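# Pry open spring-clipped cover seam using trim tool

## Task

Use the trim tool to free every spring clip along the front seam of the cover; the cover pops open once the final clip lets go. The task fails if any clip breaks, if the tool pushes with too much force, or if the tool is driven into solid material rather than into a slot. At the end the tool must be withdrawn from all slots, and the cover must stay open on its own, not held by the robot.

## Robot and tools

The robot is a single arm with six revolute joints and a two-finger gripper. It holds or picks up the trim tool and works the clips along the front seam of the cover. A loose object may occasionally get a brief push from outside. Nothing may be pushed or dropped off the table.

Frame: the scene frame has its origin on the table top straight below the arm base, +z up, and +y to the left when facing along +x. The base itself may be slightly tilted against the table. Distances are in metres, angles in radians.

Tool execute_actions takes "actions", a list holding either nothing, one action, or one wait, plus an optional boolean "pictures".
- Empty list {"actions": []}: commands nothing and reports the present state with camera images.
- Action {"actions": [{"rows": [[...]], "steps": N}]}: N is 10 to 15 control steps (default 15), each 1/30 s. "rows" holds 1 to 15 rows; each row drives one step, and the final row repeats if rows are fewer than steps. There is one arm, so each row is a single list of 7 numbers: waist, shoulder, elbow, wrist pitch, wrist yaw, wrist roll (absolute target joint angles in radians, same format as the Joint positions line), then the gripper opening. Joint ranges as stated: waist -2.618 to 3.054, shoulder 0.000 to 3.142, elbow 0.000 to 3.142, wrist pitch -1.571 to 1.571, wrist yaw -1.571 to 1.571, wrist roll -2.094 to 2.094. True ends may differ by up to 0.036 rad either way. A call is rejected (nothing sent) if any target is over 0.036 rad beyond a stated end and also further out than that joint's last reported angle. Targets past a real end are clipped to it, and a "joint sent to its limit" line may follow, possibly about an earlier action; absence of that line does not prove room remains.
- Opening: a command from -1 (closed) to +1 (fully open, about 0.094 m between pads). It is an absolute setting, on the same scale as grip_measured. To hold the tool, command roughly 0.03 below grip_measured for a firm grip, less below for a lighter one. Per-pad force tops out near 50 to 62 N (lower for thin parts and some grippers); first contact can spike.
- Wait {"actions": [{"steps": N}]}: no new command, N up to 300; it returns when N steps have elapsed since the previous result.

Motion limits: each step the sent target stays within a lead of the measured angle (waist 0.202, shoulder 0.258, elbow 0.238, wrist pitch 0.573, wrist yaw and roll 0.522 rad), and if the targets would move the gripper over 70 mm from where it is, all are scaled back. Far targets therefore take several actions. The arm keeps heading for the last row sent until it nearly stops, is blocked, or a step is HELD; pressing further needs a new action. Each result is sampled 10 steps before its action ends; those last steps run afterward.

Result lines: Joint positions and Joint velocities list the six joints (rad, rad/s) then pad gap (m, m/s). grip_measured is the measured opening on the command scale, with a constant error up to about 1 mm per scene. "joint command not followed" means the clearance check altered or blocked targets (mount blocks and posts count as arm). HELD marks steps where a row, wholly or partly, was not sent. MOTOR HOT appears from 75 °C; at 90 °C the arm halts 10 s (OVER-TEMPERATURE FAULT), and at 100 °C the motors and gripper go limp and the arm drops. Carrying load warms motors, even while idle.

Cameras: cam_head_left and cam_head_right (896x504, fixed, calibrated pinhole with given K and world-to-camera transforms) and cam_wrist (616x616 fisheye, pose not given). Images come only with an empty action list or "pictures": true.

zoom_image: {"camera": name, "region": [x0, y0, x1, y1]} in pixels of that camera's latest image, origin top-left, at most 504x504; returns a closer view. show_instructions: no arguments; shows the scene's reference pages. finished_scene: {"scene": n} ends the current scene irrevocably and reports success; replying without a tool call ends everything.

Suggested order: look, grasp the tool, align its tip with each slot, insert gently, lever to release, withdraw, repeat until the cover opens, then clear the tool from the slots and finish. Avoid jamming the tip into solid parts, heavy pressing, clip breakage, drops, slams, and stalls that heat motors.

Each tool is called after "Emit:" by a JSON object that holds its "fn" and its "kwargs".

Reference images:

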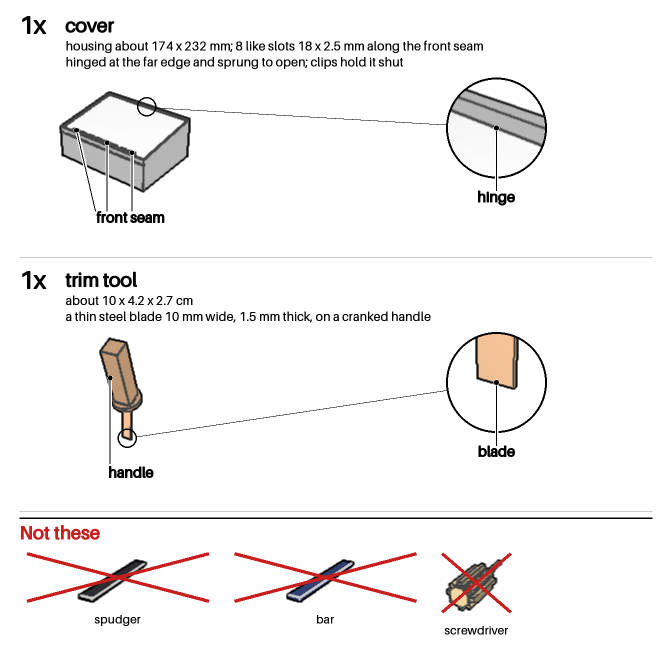

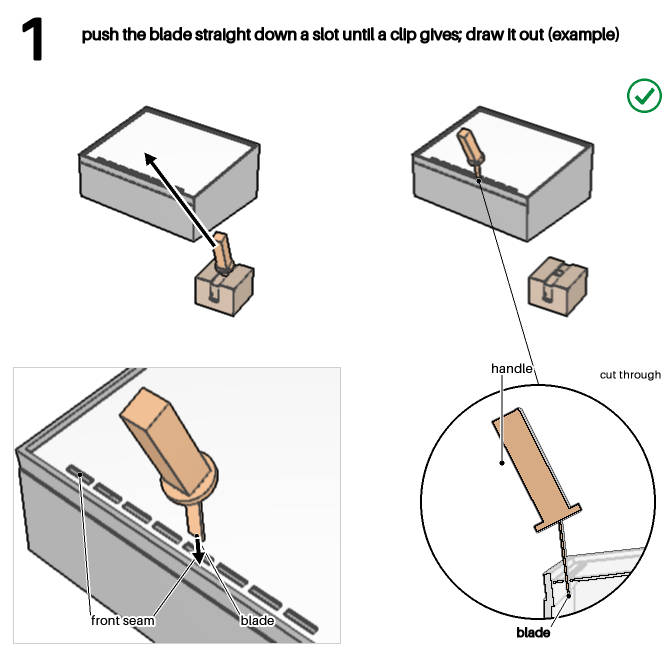

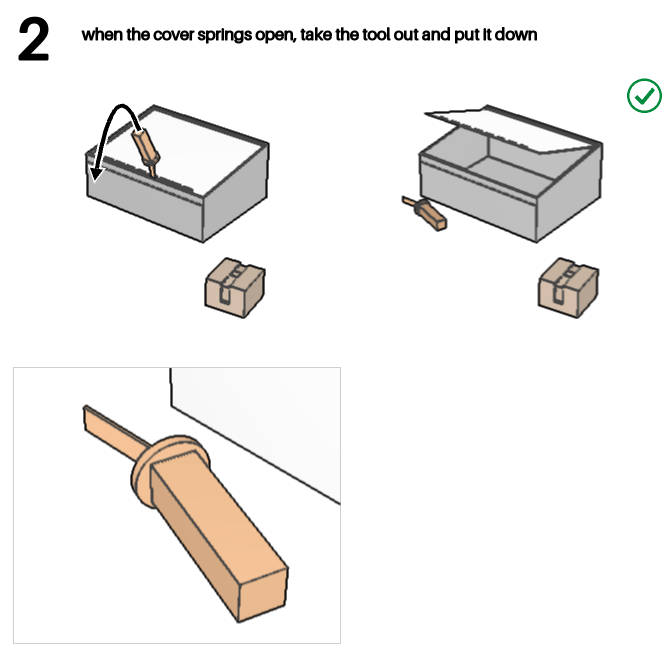

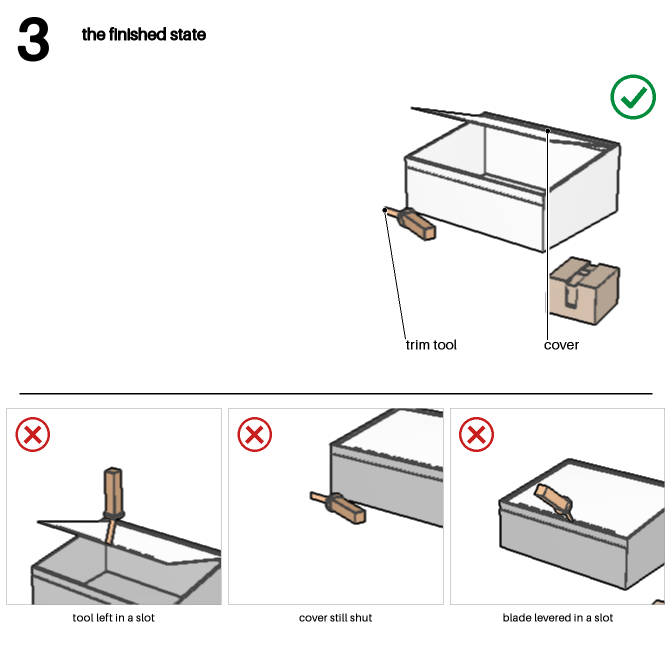

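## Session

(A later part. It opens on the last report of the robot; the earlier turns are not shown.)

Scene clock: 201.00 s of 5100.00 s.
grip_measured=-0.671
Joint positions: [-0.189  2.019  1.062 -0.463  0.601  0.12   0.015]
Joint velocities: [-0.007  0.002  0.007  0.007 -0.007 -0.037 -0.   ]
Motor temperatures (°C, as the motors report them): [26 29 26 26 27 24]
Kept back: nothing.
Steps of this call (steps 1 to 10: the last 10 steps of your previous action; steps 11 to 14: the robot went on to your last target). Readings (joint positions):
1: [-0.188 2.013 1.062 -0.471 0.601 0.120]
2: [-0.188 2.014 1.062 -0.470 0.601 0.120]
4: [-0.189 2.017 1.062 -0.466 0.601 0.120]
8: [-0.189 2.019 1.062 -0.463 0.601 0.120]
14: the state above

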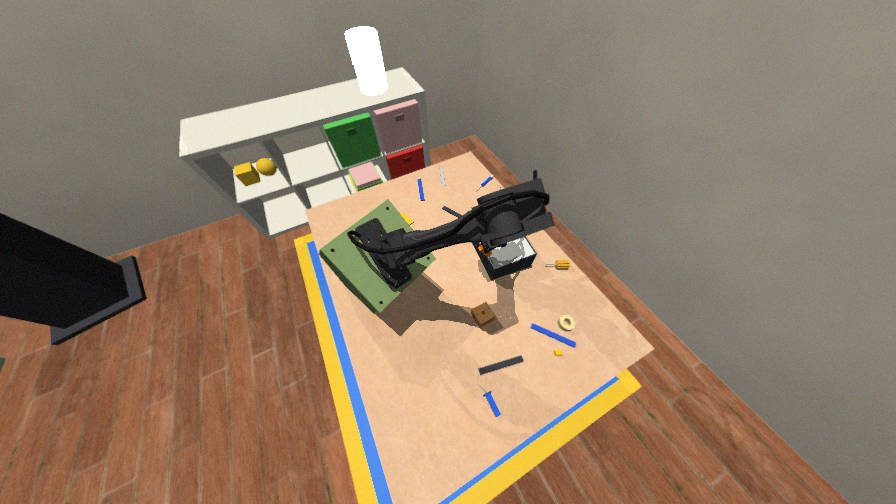

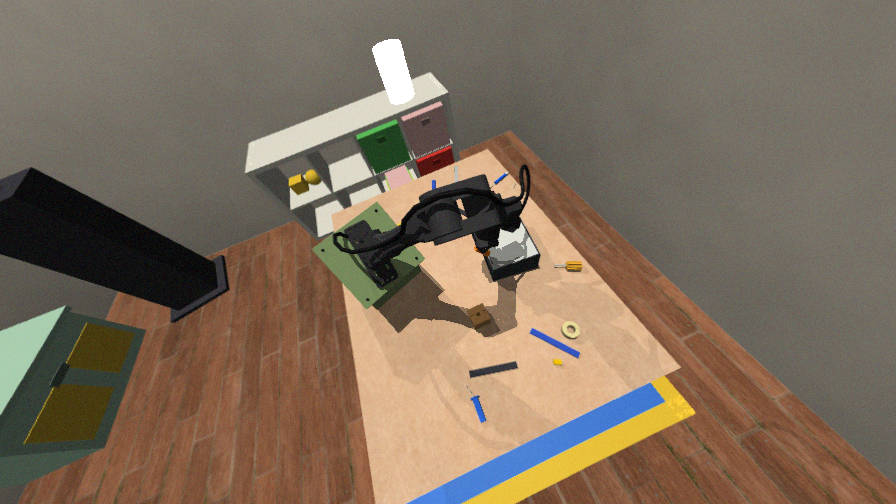

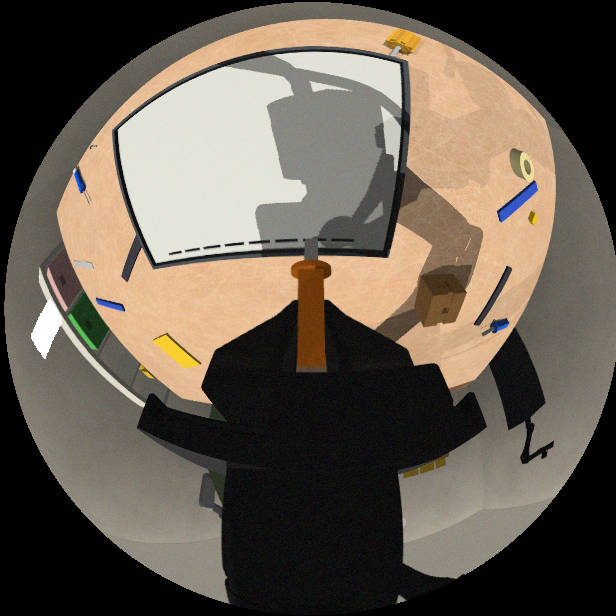

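Emit:
{"fn": "execute_actions", "kwargs": {"actions": [{"rows":[[-0.176,1.998,1.036,-0.478,0.593,0.111,-0.69],[-0.174,1.995,1.036,-0.482,0.593,0.111,-0.69],[-0.172,1.992,1.036,-0.486,0.593,0.111,-0.69],[-0.171,1.989,1.036,-0.490,0.593,0.111,-0.69],[-0.170,1.986,1.036,-0.494,0.593,0.111,-0.69],[-0.169,1.983,1.036,-0.498,0.593,0.111,-0.69],[-0.168,1.980,1.036,-0.502,0.593,0.111,-0.69],[-0.167,1.977,1.036,-0.506,0.593,0.111,-0.69],[-0.166,1.974,1.036,-0.510,0.593,0.111,-0.69],[-0.166,1.971,1.036,-0.514,0.593,0.111,-0.69],[-0.166,1.968,1.036,-0.518,0.593,0.111,-0.69],[-0.166,1.965,1.036,-0.522,0.593,0.111,-0.69],[-0.166,1.962,1.036,-0.526,0.593,0.111,-0.69],[-0.166,1.959,1.036,-0.530,0.593,0.111,-0.69],[-0.166,1.956,1.036,-0.533,0.593,0.111,-0.69]],"steps":15}]}}

Emit:
{"fn": "execute_actions", "kwargs": {"actions": [{"steps":18}]}}

Scene clock: 201.93 s of 5100.00 s.
grip_measured=-0.671
Joint positions: [-0.189  2.01   1.062 -0.469  0.601  0.12   0.015]
Joint velocities: [ 0.002 -0.085  0.017 -0.154 -0.007 -0.066 -0.002]
Motor temperatures (°C, as the motors report them): [26 29 26 26 27 24]
Steps of this call (steps 1 to 15: the robot went on to your last target; steps 16 to 23: nothing new was sent; steps 24 to 28: the first 5 steps of this action). Readings (joint positions):
24: [-0.189 2.019 1.062 -0.463 0.601 0.120]
25: [-0.189 2.018 1.062 -0.463 0.601 0.120]
27: [-0.189 2.014 1.062 -0.466 0.601 0.120]
28: the state above

Scene clock: 202.53 s of 5100.00 s.
grip_measured=-0.671
Joint positions: [-0.189  1.972  1.062 -0.516  0.6    0.12   0.015]
Joint velocities: [-0.007  0.007  0.007 -0.066 -0.051 -0.037  0.   ]
Motor temperatures (°C, as the motors report them): [26 30 26 26 27 24]
Kept back: nothing.
Steps of this call (steps 1 to 10: the last 10 steps of your previous action; steps 11 to 18: the robot went on to your last target). Readings (joint positions):
1: [-0.189 2.007 1.062 -0.472 0.601 0.120]
2: [-0.189 2.004 1.062 -0.477 0.601 0.120]
4: [-0.189 1.997 1.062 -0.485 0.601 0.120]
8: [-0.189 1.985 1.062 -0.500 0.601 0.120]
18: the state above

Emit:
{"fn": "execute_actions", "kwargs": {"actions": [{"rows":[[-0.193,1.952,1.036,-0.518,0.591,0.106,-0.69],[-0.197,1.946,1.033,-0.512,0.590,0.101,-0.69],[-0.201,1.940,1.030,-0.507,0.589,0.096,-0.69],[-0.205,1.934,1.028,-0.503,0.588,0.091,-0.69],[-0.209,1.929,1.026,-0.500,0.587,0.086,-0.69],[-0.213,1.924,1.024,-0.498,0.586,0.081,-0.69],[-0.216,1.920,1.022,-0.497,0.585,0.077,-0.69],[-0.219,1.916,1.021,-0.496,0.584,0.073,-0.69],[-0.222,1.913,1.020,-0.495,0.583,0.070,-0.69],[-0.224,1.911,1.019,-0.495,0.583,0.067,-0.69],[-0.226,1.909,1.018,-0.495,0.583,0.065,-0.69],[-0.227,1.909,1.018,-0.495,0.583,0.065,-0.69]],"steps":14}]}}

Emit:
{"fn": "execute_actions", "kwargs": {"actions": [{"steps":24}], "pictures": true}}

Emit:
{"fn": "zoom_image", "kwargs": {"camera": "cam_wrist", "region": [262,210,362,280]}}

Scene clock: 205.23 s of 5100.00 s.
grip_measured=-0.671
Joint positions: [-0.191  1.966  1.06  -0.517  0.598  0.112  0.015]
Joint velocities: [-0.076 -0.159 -0.066  0.081 -0.022 -0.051 -0.001]
Motor temperatures (°C, as the motors report them): [26 30 26 26 27 24]
Steps of this call (steps 1 to 15: the robot went on to your last target; steps 16 to 77: nothing new was sent; steps 78 to 81: the first 4 steps of this action). Readings (joint positions):
78: [-0.189 1.972 1.062 -0.518 0.600 0.120]
79: [-0.189 1.972 1.062 -0.518 0.600 0.118]
81: the state above

Scene clock: 206.03 s of 5100.00 s.
grip_measured=-0.671
Joint positions: [-0.224  1.924  1.044 -0.51   0.593  0.075  0.015]
Joint velocities: [-0.027  0.012  0.007 -0.022  0.051 -0.051 -0.001]
Motor temperatures (°C, as the motors report them): [26 30 26 26 27 24]
Kept back: nothing.
Steps of this call (steps 1 to 10: the last 10 steps of your previous action; steps 11 to 24: the robot went on to your last target). Readings (joint positions):
1: [-0.194 1.960 1.057 -0.516 0.597 0.109]
2: [-0.198 1.954 1.054 -0.516 0.597 0.106]
4: [-0.207 1.941 1.049 -0.515 0.596 0.098]
8: [-0.222 1.926 1.046 -0.512 0.595 0.085]
24: the state above

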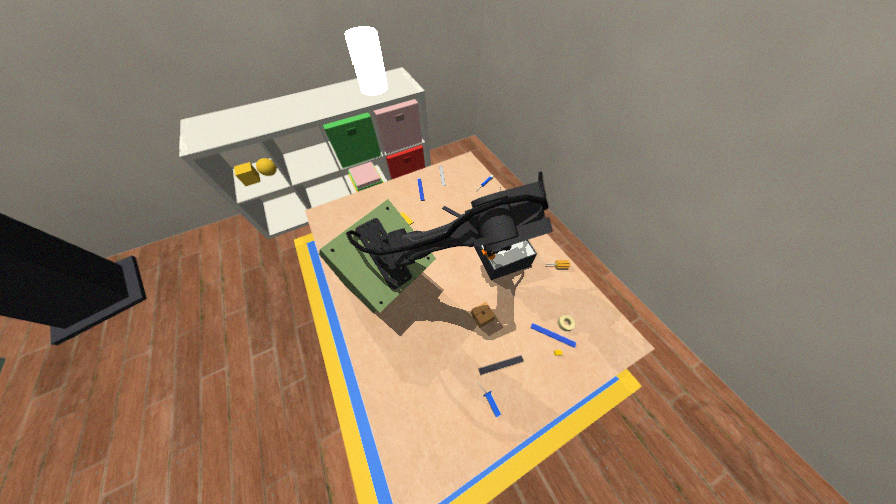

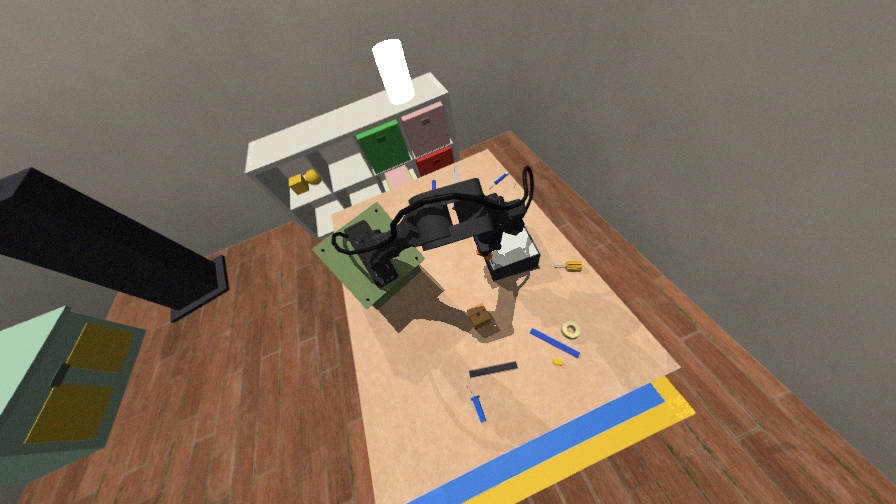

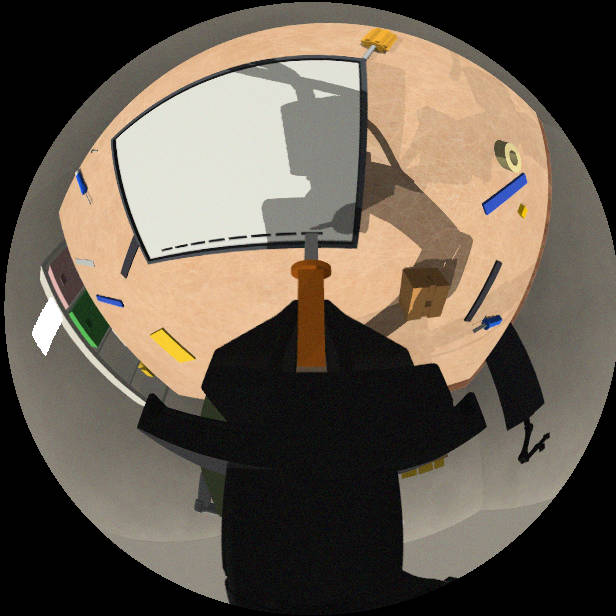

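Region (262, 210, 362, 280) of cam_wrist's 616x616 image, scaled by 5.040, with more detail than that image has; it fills the top 353 rows of this view, and the rest is white.

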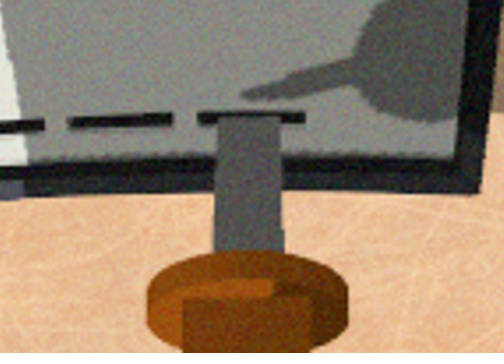

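Emit:
{"fn": "execute_actions", "kwargs": {"actions": []}}

Emit:
{"fn": "zoom_image", "kwargs": {"camera": "cam_wrist", "region": [262, 210, 362, 280]}}

Scene clock: 208.30 s of 5100.00 s.
grip_measured=-0.671
Joint positions: [-0.224  1.924  1.044 -0.51   0.593  0.074  0.015]
Joint velocities: [-0.007 -0.002 -0.012 -0.037  0.022  0.051 -0.001]
Motor temperatures (°C, as the motors report them): [26 30 26 26 27 24]
Kept back: nothing.
Steps of this call (steps 1 to 15: the robot went on to your last target; steps 16 to 68: nothing new was sent). Readings (joint positions):
1: [-0.224 1.924 1.044 -0.510 0.593 0.075]
2: [-0.224 1.924 1.044 -0.510 0.593 0.075]
4: [-0.224 1.924 1.044 -0.510 0.593 0.075]
8: [-0.224 1.924 1.044 -0.510 0.593 0.075]
68: the state above
The arm was judged still, so your last target was given up. Only a new action makes it travel on or press farther. Fingers that are still opening or closing keep moving.

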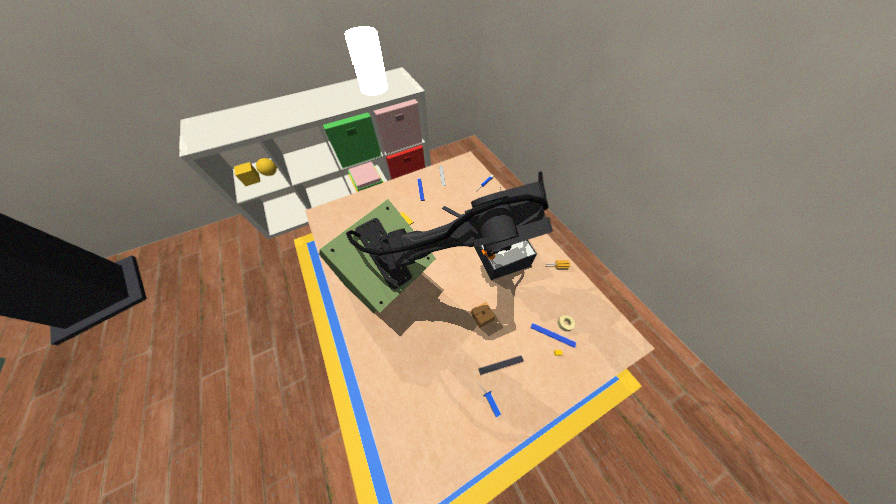

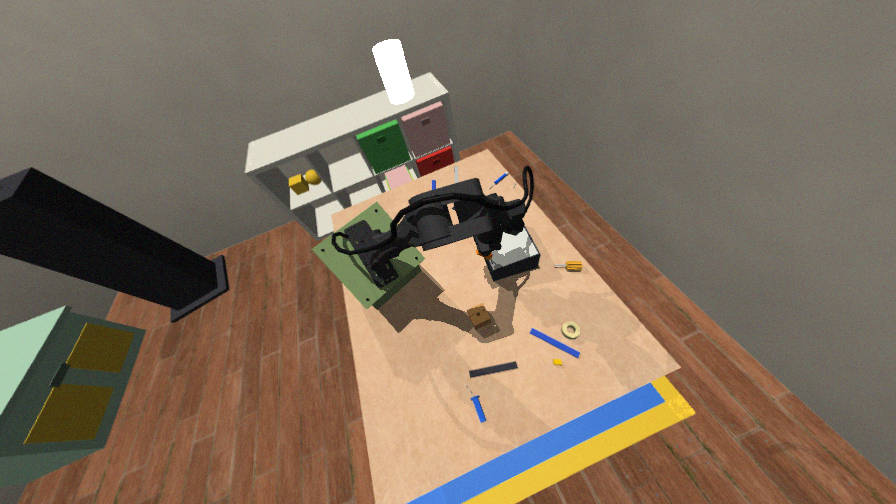

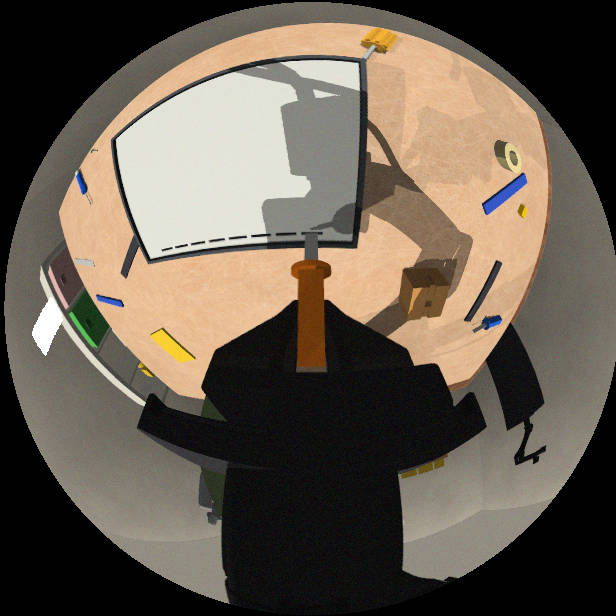

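Region (262, 210, 362, 280) of cam_wrist's 616x616 image, scaled by 5.040, with more detail than that image has; it fills the top 353 rows of this view, and the rest is white.

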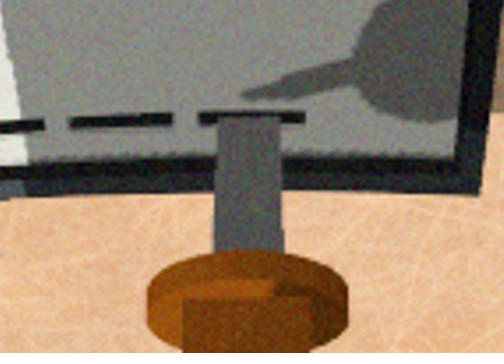

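Emit:
{"fn": "execute_actions", "kwargs": {"actions": [{"rows":[[-0.237,1.940,1.044,-0.500,0.585,0.060,-0.69],[-0.240,1.952,1.044,-0.495,0.585,0.052,-0.69],[-0.236,1.954,1.044,-0.491,0.585,0.052,-0.69],[-0.234,1.950,1.044,-0.491,0.585,0.052,-0.69],[-0.234,1.946,1.044,-0.491,0.585,0.052,-0.69]],"steps":12}]}}

Emit:
{"fn": "execute_actions", "kwargs": {"actions": [{"steps":20}], "pictures": true}}

Emit:
{"fn": "zoom_image", "kwargs": {"camera": "cam_wrist", "region": [262, 210, 362, 280]}}

Scene clock: 209.07 s of 5100.00 s.
grip_measured=-0.671
Joint positions: [-0.227  1.925  1.044 -0.51   0.593  0.072  0.015]
Joint velocities: [-0.066  0.032  0.007  0.007 -0.022 -0.139 -0.   ]
Motor temperatures (°C, as the motors report them): [26 30 26 26 27 24]
Steps of this call (steps 1 to 21: nothing new was sent; steps 22 to 23: the first 2 steps of this action). Readings (joint positions):
22: [-0.225 1.924 1.044 -0.510 0.593 0.074]
23: the state above

Scene clock: 209.73 s of 5100.00 s.
grip_measured=-0.671
Joint positions: [-0.232  1.933  1.044 -0.506  0.593  0.062  0.015]
Joint velocities: [-0.002 -0.002  0.002 -0.007 -0.037 -0.037 -0.   ]
Motor temperatures (°C, as the motors report them): [26 30 26 26 27 24]
Kept back: nothing.
Steps of this call (steps 1 to 10: the last 10 steps of your previous action; steps 11 to 15: the robot went on to your last target; steps 16 to 20: nothing new was sent). Readings (joint positions):
1: [-0.229 1.928 1.044 -0.508 0.593 0.070]
2: [-0.231 1.930 1.044 -0.508 0.593 0.068]
4: [-0.232 1.933 1.044 -0.508 0.593 0.066]
8: [-0.232 1.933 1.044 -0.506 0.593 0.064]
20: the state above
The arm was judged still, so your last target was given up. Only a new action makes it travel on or press farther. Fingers that are still opening or closing keep moving.

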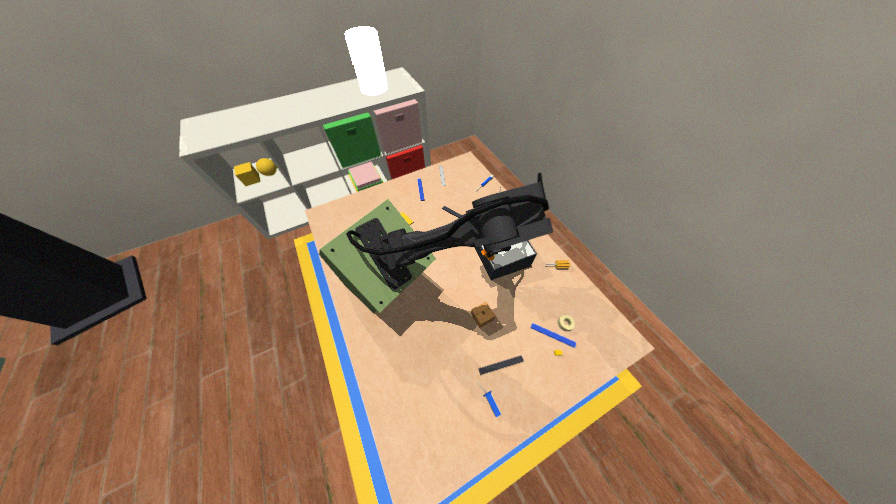

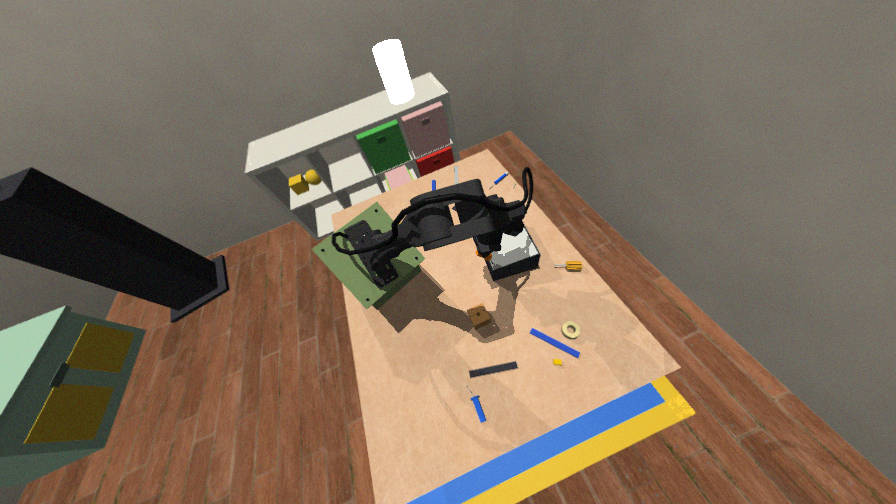

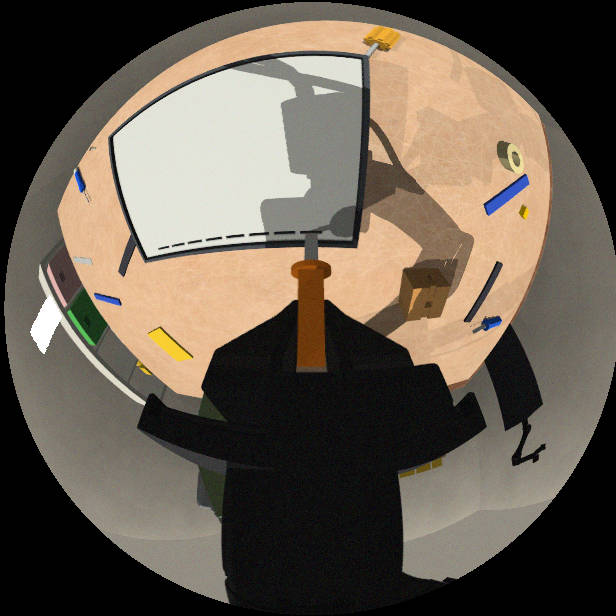

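Region (262, 210, 362, 280) of cam_wrist's 616x616 image, scaled by 5.040, with more detail than that image has; it fills the top 353 rows of this view, and the rest is white.

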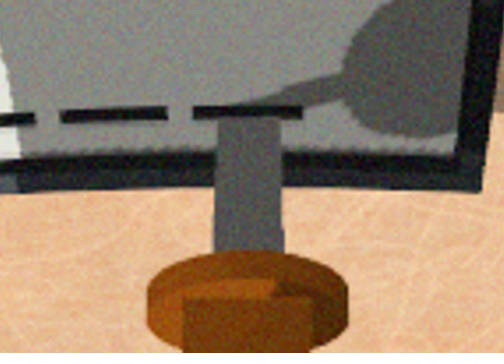

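Emit:
{"fn": "execute_actions", "kwargs": {"actions": [{"rows":[[-0.234,1.946,1.044,-0.489,0.585,0.052,-0.69],[-0.234,1.946,1.044,-0.487,0.585,0.052,-0.69]],"steps":10}]}}

Emit:
{"fn": "execute_actions", "kwargs": {"actions": [{"steps":18}], "pictures": true}}

Emit:
{"fn": "zoom_image", "kwargs": {"camera": "cam_wrist", "region": [262, 210, 362, 280]}}

Scene clock: 210.30 s of 5100.00 s.
grip_measured=-0.671
Joint positions: [-0.232  1.933  1.044 -0.506  0.593  0.062  0.015]
Joint velocities: [ 0.017  0.007  0.002 -0.037 -0.051 -0.139 -0.   ]
Motor temperatures (°C, as the motors report them): [26 30 26 26 27 24]
Kept back: the last 10 steps of this action.
Steps of this call (steps 1 to 17: nothing new was sent). Readings (joint positions):
1: [-0.232 1.933 1.044 -0.506 0.593 0.062]
2: [-0.232 1.933 1.044 -0.506 0.593 0.062]
4: [-0.232 1.933 1.044 -0.506 0.593 0.062]
8: [-0.232 1.933 1.044 -0.506 0.593 0.062]
17: the state above

Scene clock: 210.90 s of 5100.00 s.
grip_measured=-0.671
Joint positions: [-0.232  1.933  1.044 -0.503  0.593  0.061  0.015]
Joint velocities: [-0.002 -0.027 -0.027 -0.022  0.051  0.037  0.   ]
Motor temperatures (°C, as the motors report them): [26 30 26 26 27 24]
Kept back: nothing.
Steps of this call (steps 1 to 10: the last 10 steps of your previous action; steps 11 to 15: the robot went on to your last target; steps 16 to 18: nothing new was sent). Readings (joint positions):
1: [-0.232 1.933 1.044 -0.506 0.593 0.062]
2: [-0.232 1.933 1.044 -0.506 0.593 0.062]
4: [-0.232 1.933 1.044 -0.504 0.593 0.062]
8: [-0.232 1.933 1.044 -0.503 0.593 0.062]
18: the state above
The arm was judged still, so your last target was given up. Only a new action makes it travel on or press farther. Fingers that are still opening or closing keep moving.

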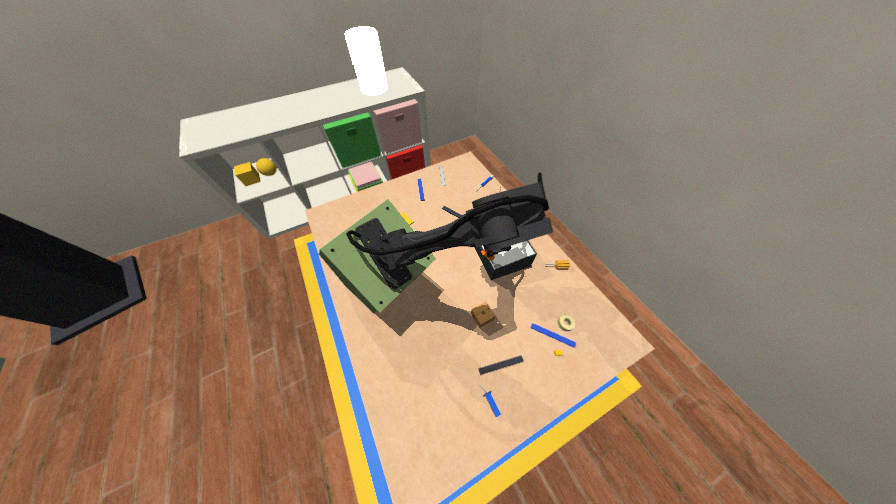

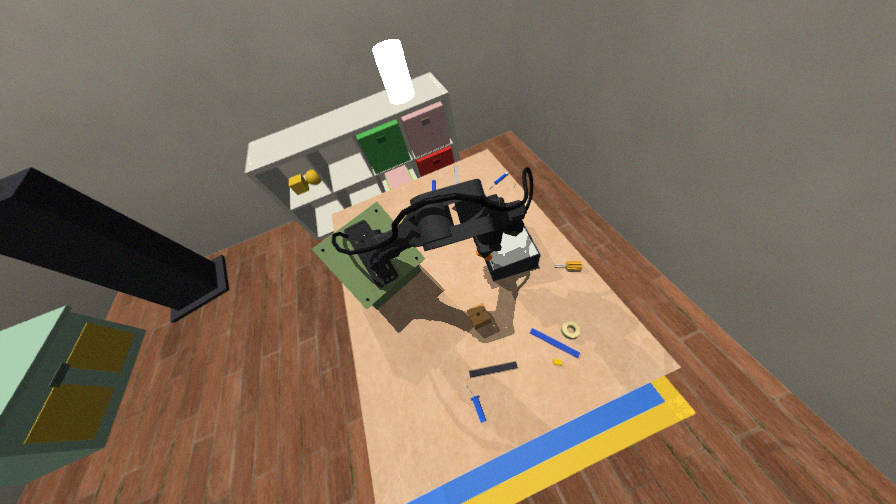

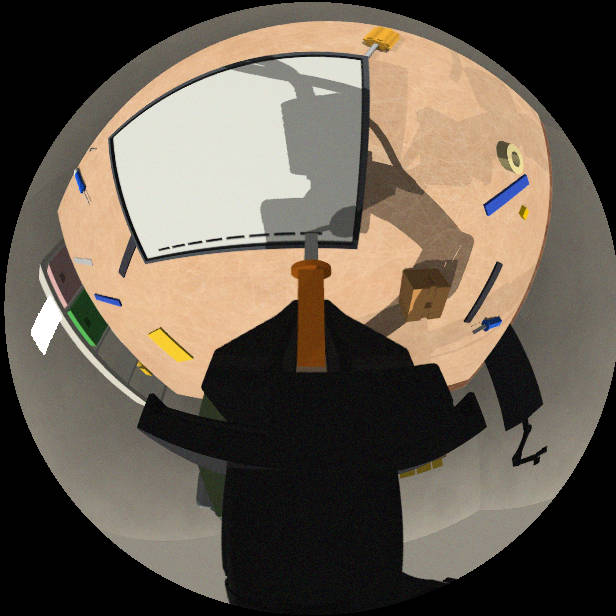

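Region (262, 210, 362, 280) of cam_wrist's 616x616 image, scaled by 5.040, with more detail than that image has; it fills the top 353 rows of this view, and the rest is white.

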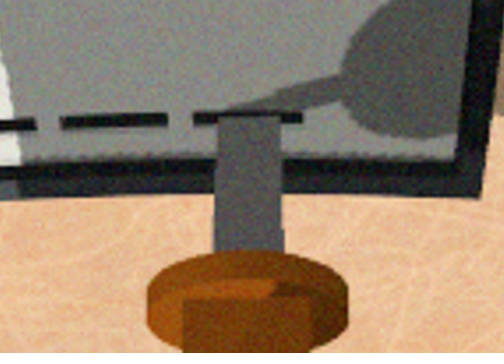

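Emit:
{"fn": "execute_actions", "kwargs": {"actions": [{"rows":[[-0.236,1.940,1.044,-0.486,0.585,0.052,-0.69],[-0.245,1.950,1.044,-0.483,0.585,0.052,-0.69],[-0.245,1.961,1.044,-0.480,0.585,0.052,-0.69],[-0.238,1.963,1.044,-0.480,0.585,0.052,-0.69],[-0.238,1.959,1.044,-0.480,0.585,0.052,-0.69],[-0.238,1.954,1.044,-0.480,0.585,0.052,-0.69]],"steps":12}]}}

Emit:
{"fn": "execute_actions", "kwargs": {"actions": [{"steps":20}], "pictures": true}}

Emit:
{"fn": "zoom_image", "kwargs": {"camera": "cam_wrist", "region": [262, 210, 362, 280]}}

Scene clock: 211.47 s of 5100.00 s.
grip_measured=-0.671
Joint positions: [-0.232  1.933  1.044 -0.502  0.593  0.061  0.015]
Joint velocities: [-0.042 -0.012 -0.002  0.022 -0.022 -0.007 -0.   ]
Motor temperatures (°C, as the motors report them): [26 30 26 26 27 24]
Steps of this call (steps 1 to 15: nothing new was sent; steps 16 to 17: the first 2 steps of this action). Readings (joint positions):
16: [-0.232 1.933 1.044 -0.502 0.593 0.061]
17: the state above

Scene clock: 212.13 s of 5100.00 s.
grip_measured=-0.671
Joint positions: [-0.236  1.942  1.044 -0.494  0.593  0.061  0.015]
Joint velocities: [-0.007 -0.007  0.002 -0.022 -0.007 -0.007 -0.002]
Motor temperatures (°C, as the motors report them): [26 30 26 26 27 24]
Kept back: nothing.
Steps of this call (steps 1 to 10: the last 10 steps of your previous action; steps 11 to 15: the robot went on to your last target; steps 16 to 20: nothing new was sent). Readings (joint positions):
1: [-0.234 1.934 1.044 -0.500 0.593 0.061]
2: [-0.236 1.937 1.044 -0.498 0.593 0.061]
4: [-0.236 1.941 1.044 -0.496 0.593 0.061]
8: [-0.236 1.942 1.044 -0.494 0.593 0.061]
20: the state above
The arm was judged still, so your last target was given up. Only a new action makes it travel on or press farther. Fingers that are still opening or closing keep moving.

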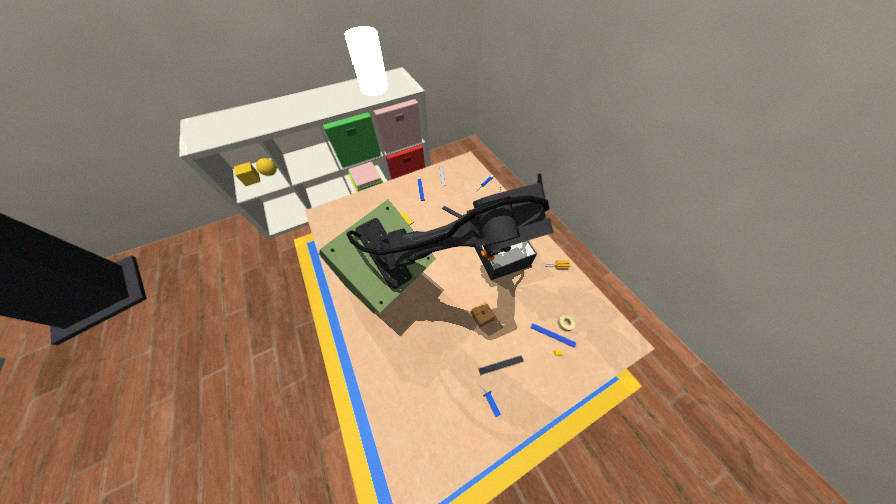

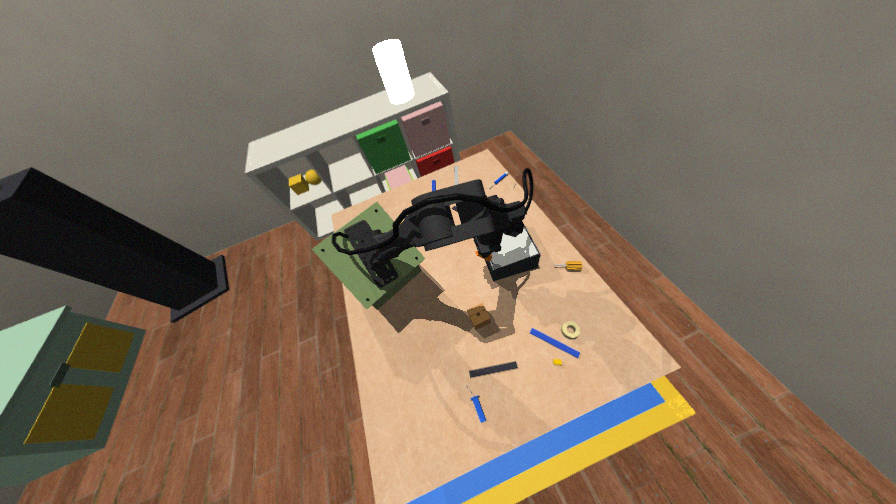

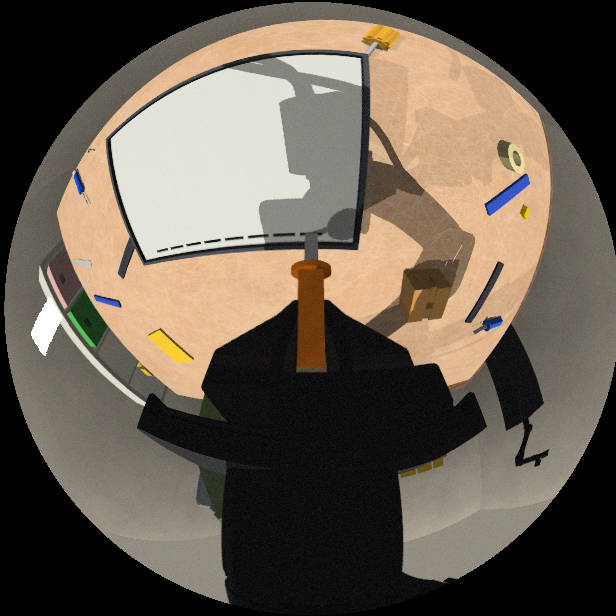

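Region (262, 210, 362, 280) of cam_wrist's 616x616 image, scaled by 5.040, with more detail than that image has; it fills the top 353 rows of this view, and the rest is white.

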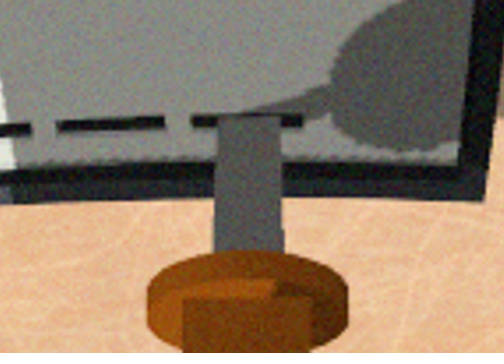

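Emit:
{"fn": "execute_actions", "kwargs": {"actions": [{"rows":[[-0.240,1.955,1.044,-0.477,0.585,0.052,-0.69],[-0.244,1.969,1.044,-0.473,0.585,0.052,-0.69],[-0.244,1.969,1.044,-0.469,0.585,0.052,-0.69],[-0.242,1.962,1.044,-0.469,0.585,0.052,-0.69],[-0.242,1.961,1.044,-0.469,0.585,0.052,-0.69]],"steps":12}]}}

Emit:
{"fn": "execute_actions", "kwargs": {"actions": [{"steps":20}], "pictures": true}}

Emit:
{"fn": "zoom_image", "kwargs": {"camera": "cam_wrist", "region": [262, 210, 362, 280]}}

Scene clock: 212.80 s of 5100.00 s.
grip_measured=-0.671
Joint positions: [-0.236  1.943  1.044 -0.493  0.593  0.061  0.015]
Joint velocities: [ 0.017  0.032  0.012  0.007  0.022 -0.022 -0.   ]
Motor temperatures (°C, as the motors report them): [26 30 26 26 27 24]
Steps of this call (steps 1 to 18: nothing new was sent; steps 19 to 20: the first 2 steps of this action). Readings (joint positions):
19: [-0.236 1.942 1.044 -0.494 0.593 0.061]
20: the state above

Scene clock: 213.47 s of 5100.00 s.
grip_measured=-0.671
Joint positions: [-0.236  1.947  1.044 -0.485  0.593  0.061  0.015]
Joint velocities: [ 0.002  0.002 -0.002 -0.022  0.022 -0.007 -0.   ]
Motor temperatures (°C, as the motors report them): [26 30 26 26 27 24]
Kept back: nothing.
Steps of this call (steps 1 to 10: the last 10 steps of your previous action; steps 11 to 15: the robot went on to your last target; steps 16 to 20: nothing new was sent). Readings (joint positions):
1: [-0.236 1.944 1.044 -0.491 0.593 0.061]
2: [-0.236 1.946 1.044 -0.489 0.593 0.061]
4: [-0.236 1.947 1.044 -0.487 0.593 0.061]
8: [-0.236 1.947 1.044 -0.485 0.593 0.061]
20: the state above
The arm was judged still, so your last target was given up. Only a new action makes it travel on or press farther. Fingers that are still opening or closing keep moving.

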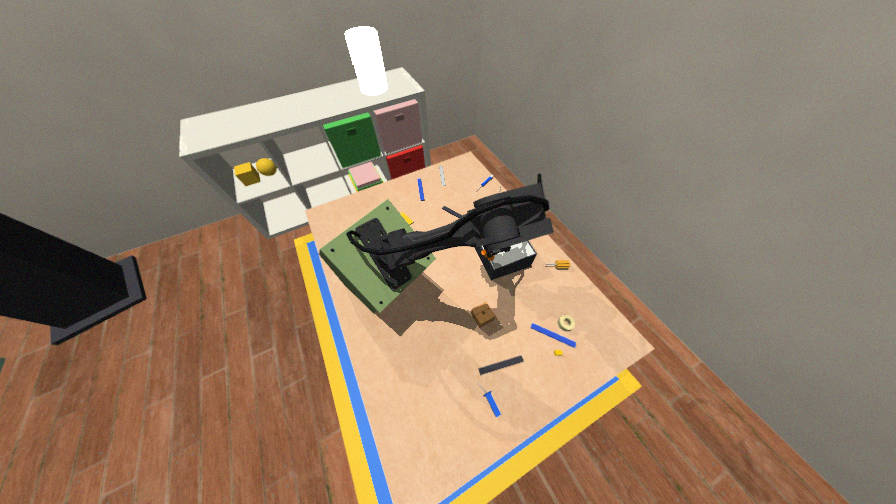

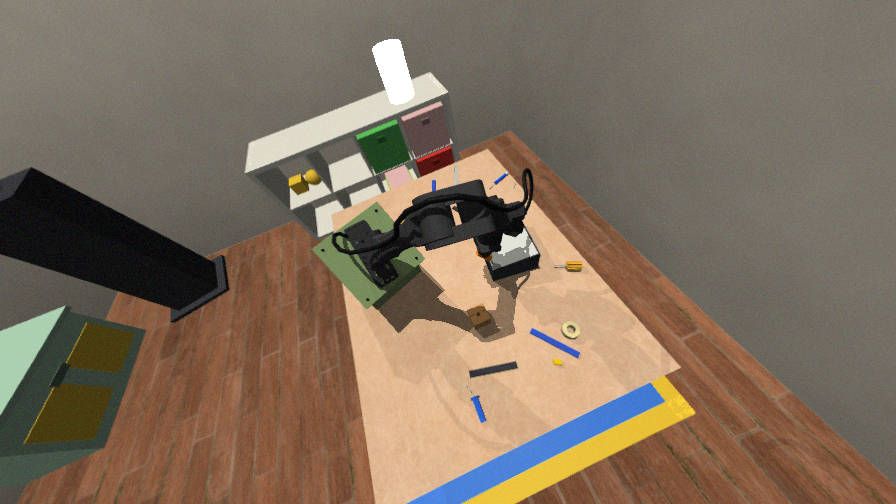

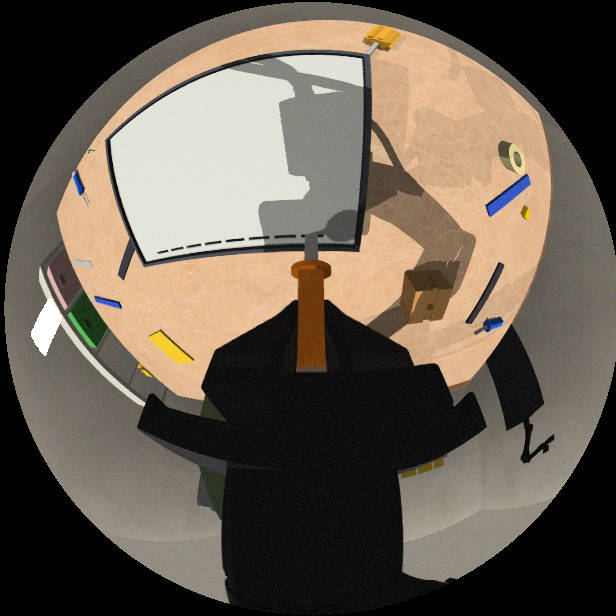

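Region (262, 210, 362, 280) of cam_wrist's 616x616 image, scaled by 5.040, with more detail than that image has; it fills the top 353 rows of this view, and the rest is white.

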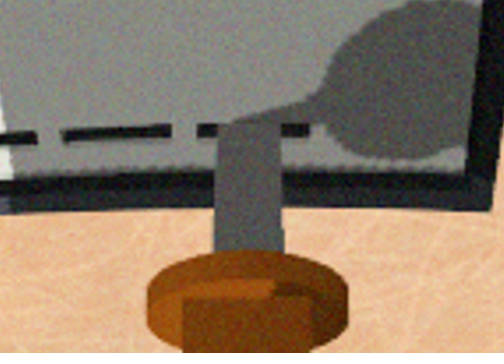

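Emit:
{"fn": "execute_actions", "kwargs": {"actions": [{"rows":[[-0.246,1.968,1.044,-0.466,0.585,0.052,-0.69],[-0.246,1.974,1.044,-0.464,0.585,0.052,-0.69],[-0.244,1.972,1.044,-0.462,0.585,0.052,-0.69],[-0.244,1.972,1.044,-0.461,0.585,0.052,-0.69],[-0.244,1.973,1.044,-0.460,0.585,0.052,-0.69],[-0.244,1.974,1.044,-0.459,0.585,0.052,-0.69],[-0.244,1.975,1.044,-0.458,0.585,0.052,-0.69],[-0.244,1.976,1.044,-0.457,0.585,0.052,-0.69],[-0.244,1.977,1.044,-0.456,0.585,0.052,-0.69],[-0.244,1.978,1.044,-0.455,0.585,0.052,-0.69],[-0.244,1.979,1.044,-0.454,0.585,0.052,-0.69],[-0.244,1.980,1.044,-0.453,0.585,0.052,-0.69],[-0.244,1.981,1.044,-0.452,0.585,0.052,-0.69],[-0.244,1.982,1.044,-0.451,0.585,0.052,-0.69],[-0.244,1.983,1.044,-0.450,0.585,0.052,-0.69]],"steps":15}]}}

Emit:
{"fn": "execute_actions", "kwargs": {"actions": [{"steps":14}]}}

Scene clock: 214.23 s of 5100.00 s.
grip_measured=-0.671
Joint positions: [-0.238  1.954  1.044 -0.48   0.593  0.061  0.015]
Joint velocities: [-0.007  0.027  0.007 -0.022 -0.051 -0.007  0.   ]
Motor temperatures (°C, as the motors report them): [26 30 26 26 27 24]
Steps of this call (steps 1 to 18: nothing new was sent; steps 19 to 23: the first 5 steps of this action). Readings (joint positions):
19: [-0.236 1.947 1.044 -0.484 0.593 0.061]
20: [-0.236 1.949 1.044 -0.484 0.593 0.061]
22: [-0.237 1.952 1.044 -0.482 0.593 0.061]
23: the state above

Scene clock: 214.70 s of 5100.00 s.
grip_measured=-0.671
Joint positions: [-0.238  1.954  1.044 -0.479  0.593  0.061  0.015]
Joint velocities: [-0.002  0.007 -0.002 -0.007 -0.051 -0.051 -0.001]
Motor temperatures (°C, as the motors report them): [26 30 26 26 27 24]
Kept back: nothing.
Steps of this call (steps 1 to 10: the last 10 steps of your previous action; steps 11 to 14: the robot went on to your last target). Readings (joint positions):
1: [-0.238 1.954 1.044 -0.479 0.593 0.061]
2: [-0.238 1.954 1.044 -0.479 0.593 0.061]
4: [-0.238 1.954 1.044 -0.479 0.593 0.061]
8: [-0.238 1.954 1.044 -0.479 0.593 0.061]
14: the state above

Emit:
{"fn": "execute_actions", "kwargs": {"actions": [{"rows":[[-0.244,1.985,1.044,-0.452,0.585,0.052,-0.69],[-0.244,1.987,1.044,-0.452,0.585,0.052,-0.69],[-0.244,1.989,1.044,-0.452,0.585,0.052,-0.69],[-0.244,1.991,1.044,-0.452,0.585,0.052,-0.69],[-0.244,1.993,1.044,-0.452,0.585,0.052,-0.69],[-0.244,1.995,1.044,-0.452,0.585,0.052,-0.69],[-0.244,1.997,1.044,-0.452,0.585,0.052,-0.69],[-0.244,1.999,1.044,-0.452,0.585,0.052,-0.69],[-0.244,2.001,1.044,-0.452,0.585,0.052,-0.69],[-0.244,2.003,1.044,-0.452,0.585,0.052,-0.69]],"steps":12}]}}

Emit:
{"fn": "execute_actions", "kwargs": {"actions": [{"steps":12}]}}

Scene clock: 215.30 s of 5100.00 s.
grip_measured=-0.671
Joint positions: [-0.238  1.957  1.044 -0.477  0.593  0.061  0.015]
Joint velocities: [ 0.002  0.071 -0.007 -0.007 -0.066 -0.037  0.   ]
Motor temperatures (°C, as the motors report them): [26 30 26 26 27 24]
Steps of this call (steps 1 to 15: the robot went on to your last target; step 16: nothing new was sent; steps 17 to 18: the first 2 steps of this action). Readings (joint positions):
17: [-0.238 1.955 1.044 -0.479 0.593 0.061]
18: the state above

Scene clock: 215.70 s of 5100.00 s.
grip_measured=-0.671
Joint positions: [-0.238  1.963  1.044 -0.474  0.596  0.061  0.015]
Joint velocities: [-0.017 -0.002 -0.012 -0.051  0.022 -0.007 -0.001]
Motor temperatures (°C, as the motors report them): [26 30 26 26 27 24]
Kept back: nothing.
Steps of this call (steps 1 to 10: the last 10 steps of your previous action; steps 11 to 12: the robot went on to your last target). Readings (joint positions):
1: [-0.238 1.959 1.044 -0.476 0.593 0.061]
2: [-0.238 1.960 1.044 -0.476 0.593 0.061]
4: [-0.238 1.960 1.044 -0.476 0.593 0.061]
8: [-0.238 1.961 1.044 -0.475 0.593 0.061]
12: the state above

Emit:
{"fn": "execute_actions", "kwargs": {"actions": [{"rows":[[-0.244,2.005,1.044,-0.450,0.585,0.052,-0.69],[-0.244,2.007,1.044,-0.450,0.585,0.052,-0.69],[-0.244,2.009,1.044,-0.450,0.585,0.052,-0.69],[-0.244,2.011,1.044,-0.450,0.585,0.052,-0.69],[-0.244,2.013,1.044,-0.450,0.585,0.052,-0.69],[-0.244,2.015,1.044,-0.450,0.585,0.052,-0.69],[-0.244,2.017,1.044,-0.450,0.585,0.052,-0.69],[-0.244,2.019,1.044,-0.450,0.585,0.052,-0.69],[-0.244,2.021,1.044,-0.450,0.585,0.052,-0.69]],"steps":12}]}}

Emit:
{"fn": "execute_actions", "kwargs": {"actions": [{"steps":12}]}}

Scene clock: 216.23 s of 5100.00 s.
grip_measured=-0.671
Joint positions: [-0.238  1.963  1.044 -0.474  0.596  0.061  0.015]
Joint velocities: [ 0.002 -0.032 -0.012  0.066  0.037  0.007 -0.   ]
Motor temperatures (°C, as the motors report them): [26 30 26 26 27 24]
Steps of this call (steps 1 to 14: the robot went on to your last target; steps 15 to 16: the first 2 steps of this action). Readings (joint positions):
15: [-0.238 1.963 1.044 -0.474 0.596 0.061]
16: the state above

Scene clock: 216.63 s of 5100.00 s.
grip_measured=-0.671
Joint positions: [-0.238  1.967  1.044 -0.474  0.598  0.061  0.015]
Joint velocities: [-0.027 -0.007  0.007 -0.037 -0.037  0.022 -0.   ]
Motor temperatures (°C, as the motors report them): [26 30 26 26 27 24]
Kept back: nothing.
Steps of this call (steps 1 to 10: the last 10 steps of your previous action; steps 11 to 12: the robot went on to your last target). Readings (joint positions):
1: [-0.238 1.963 1.044 -0.474 0.596 0.061]
2: [-0.238 1.963 1.044 -0.474 0.596 0.061]
4: [-0.238 1.964 1.044 -0.474 0.596 0.061]
8: [-0.238 1.967 1.044 -0.474 0.598 0.061]
12: the state above


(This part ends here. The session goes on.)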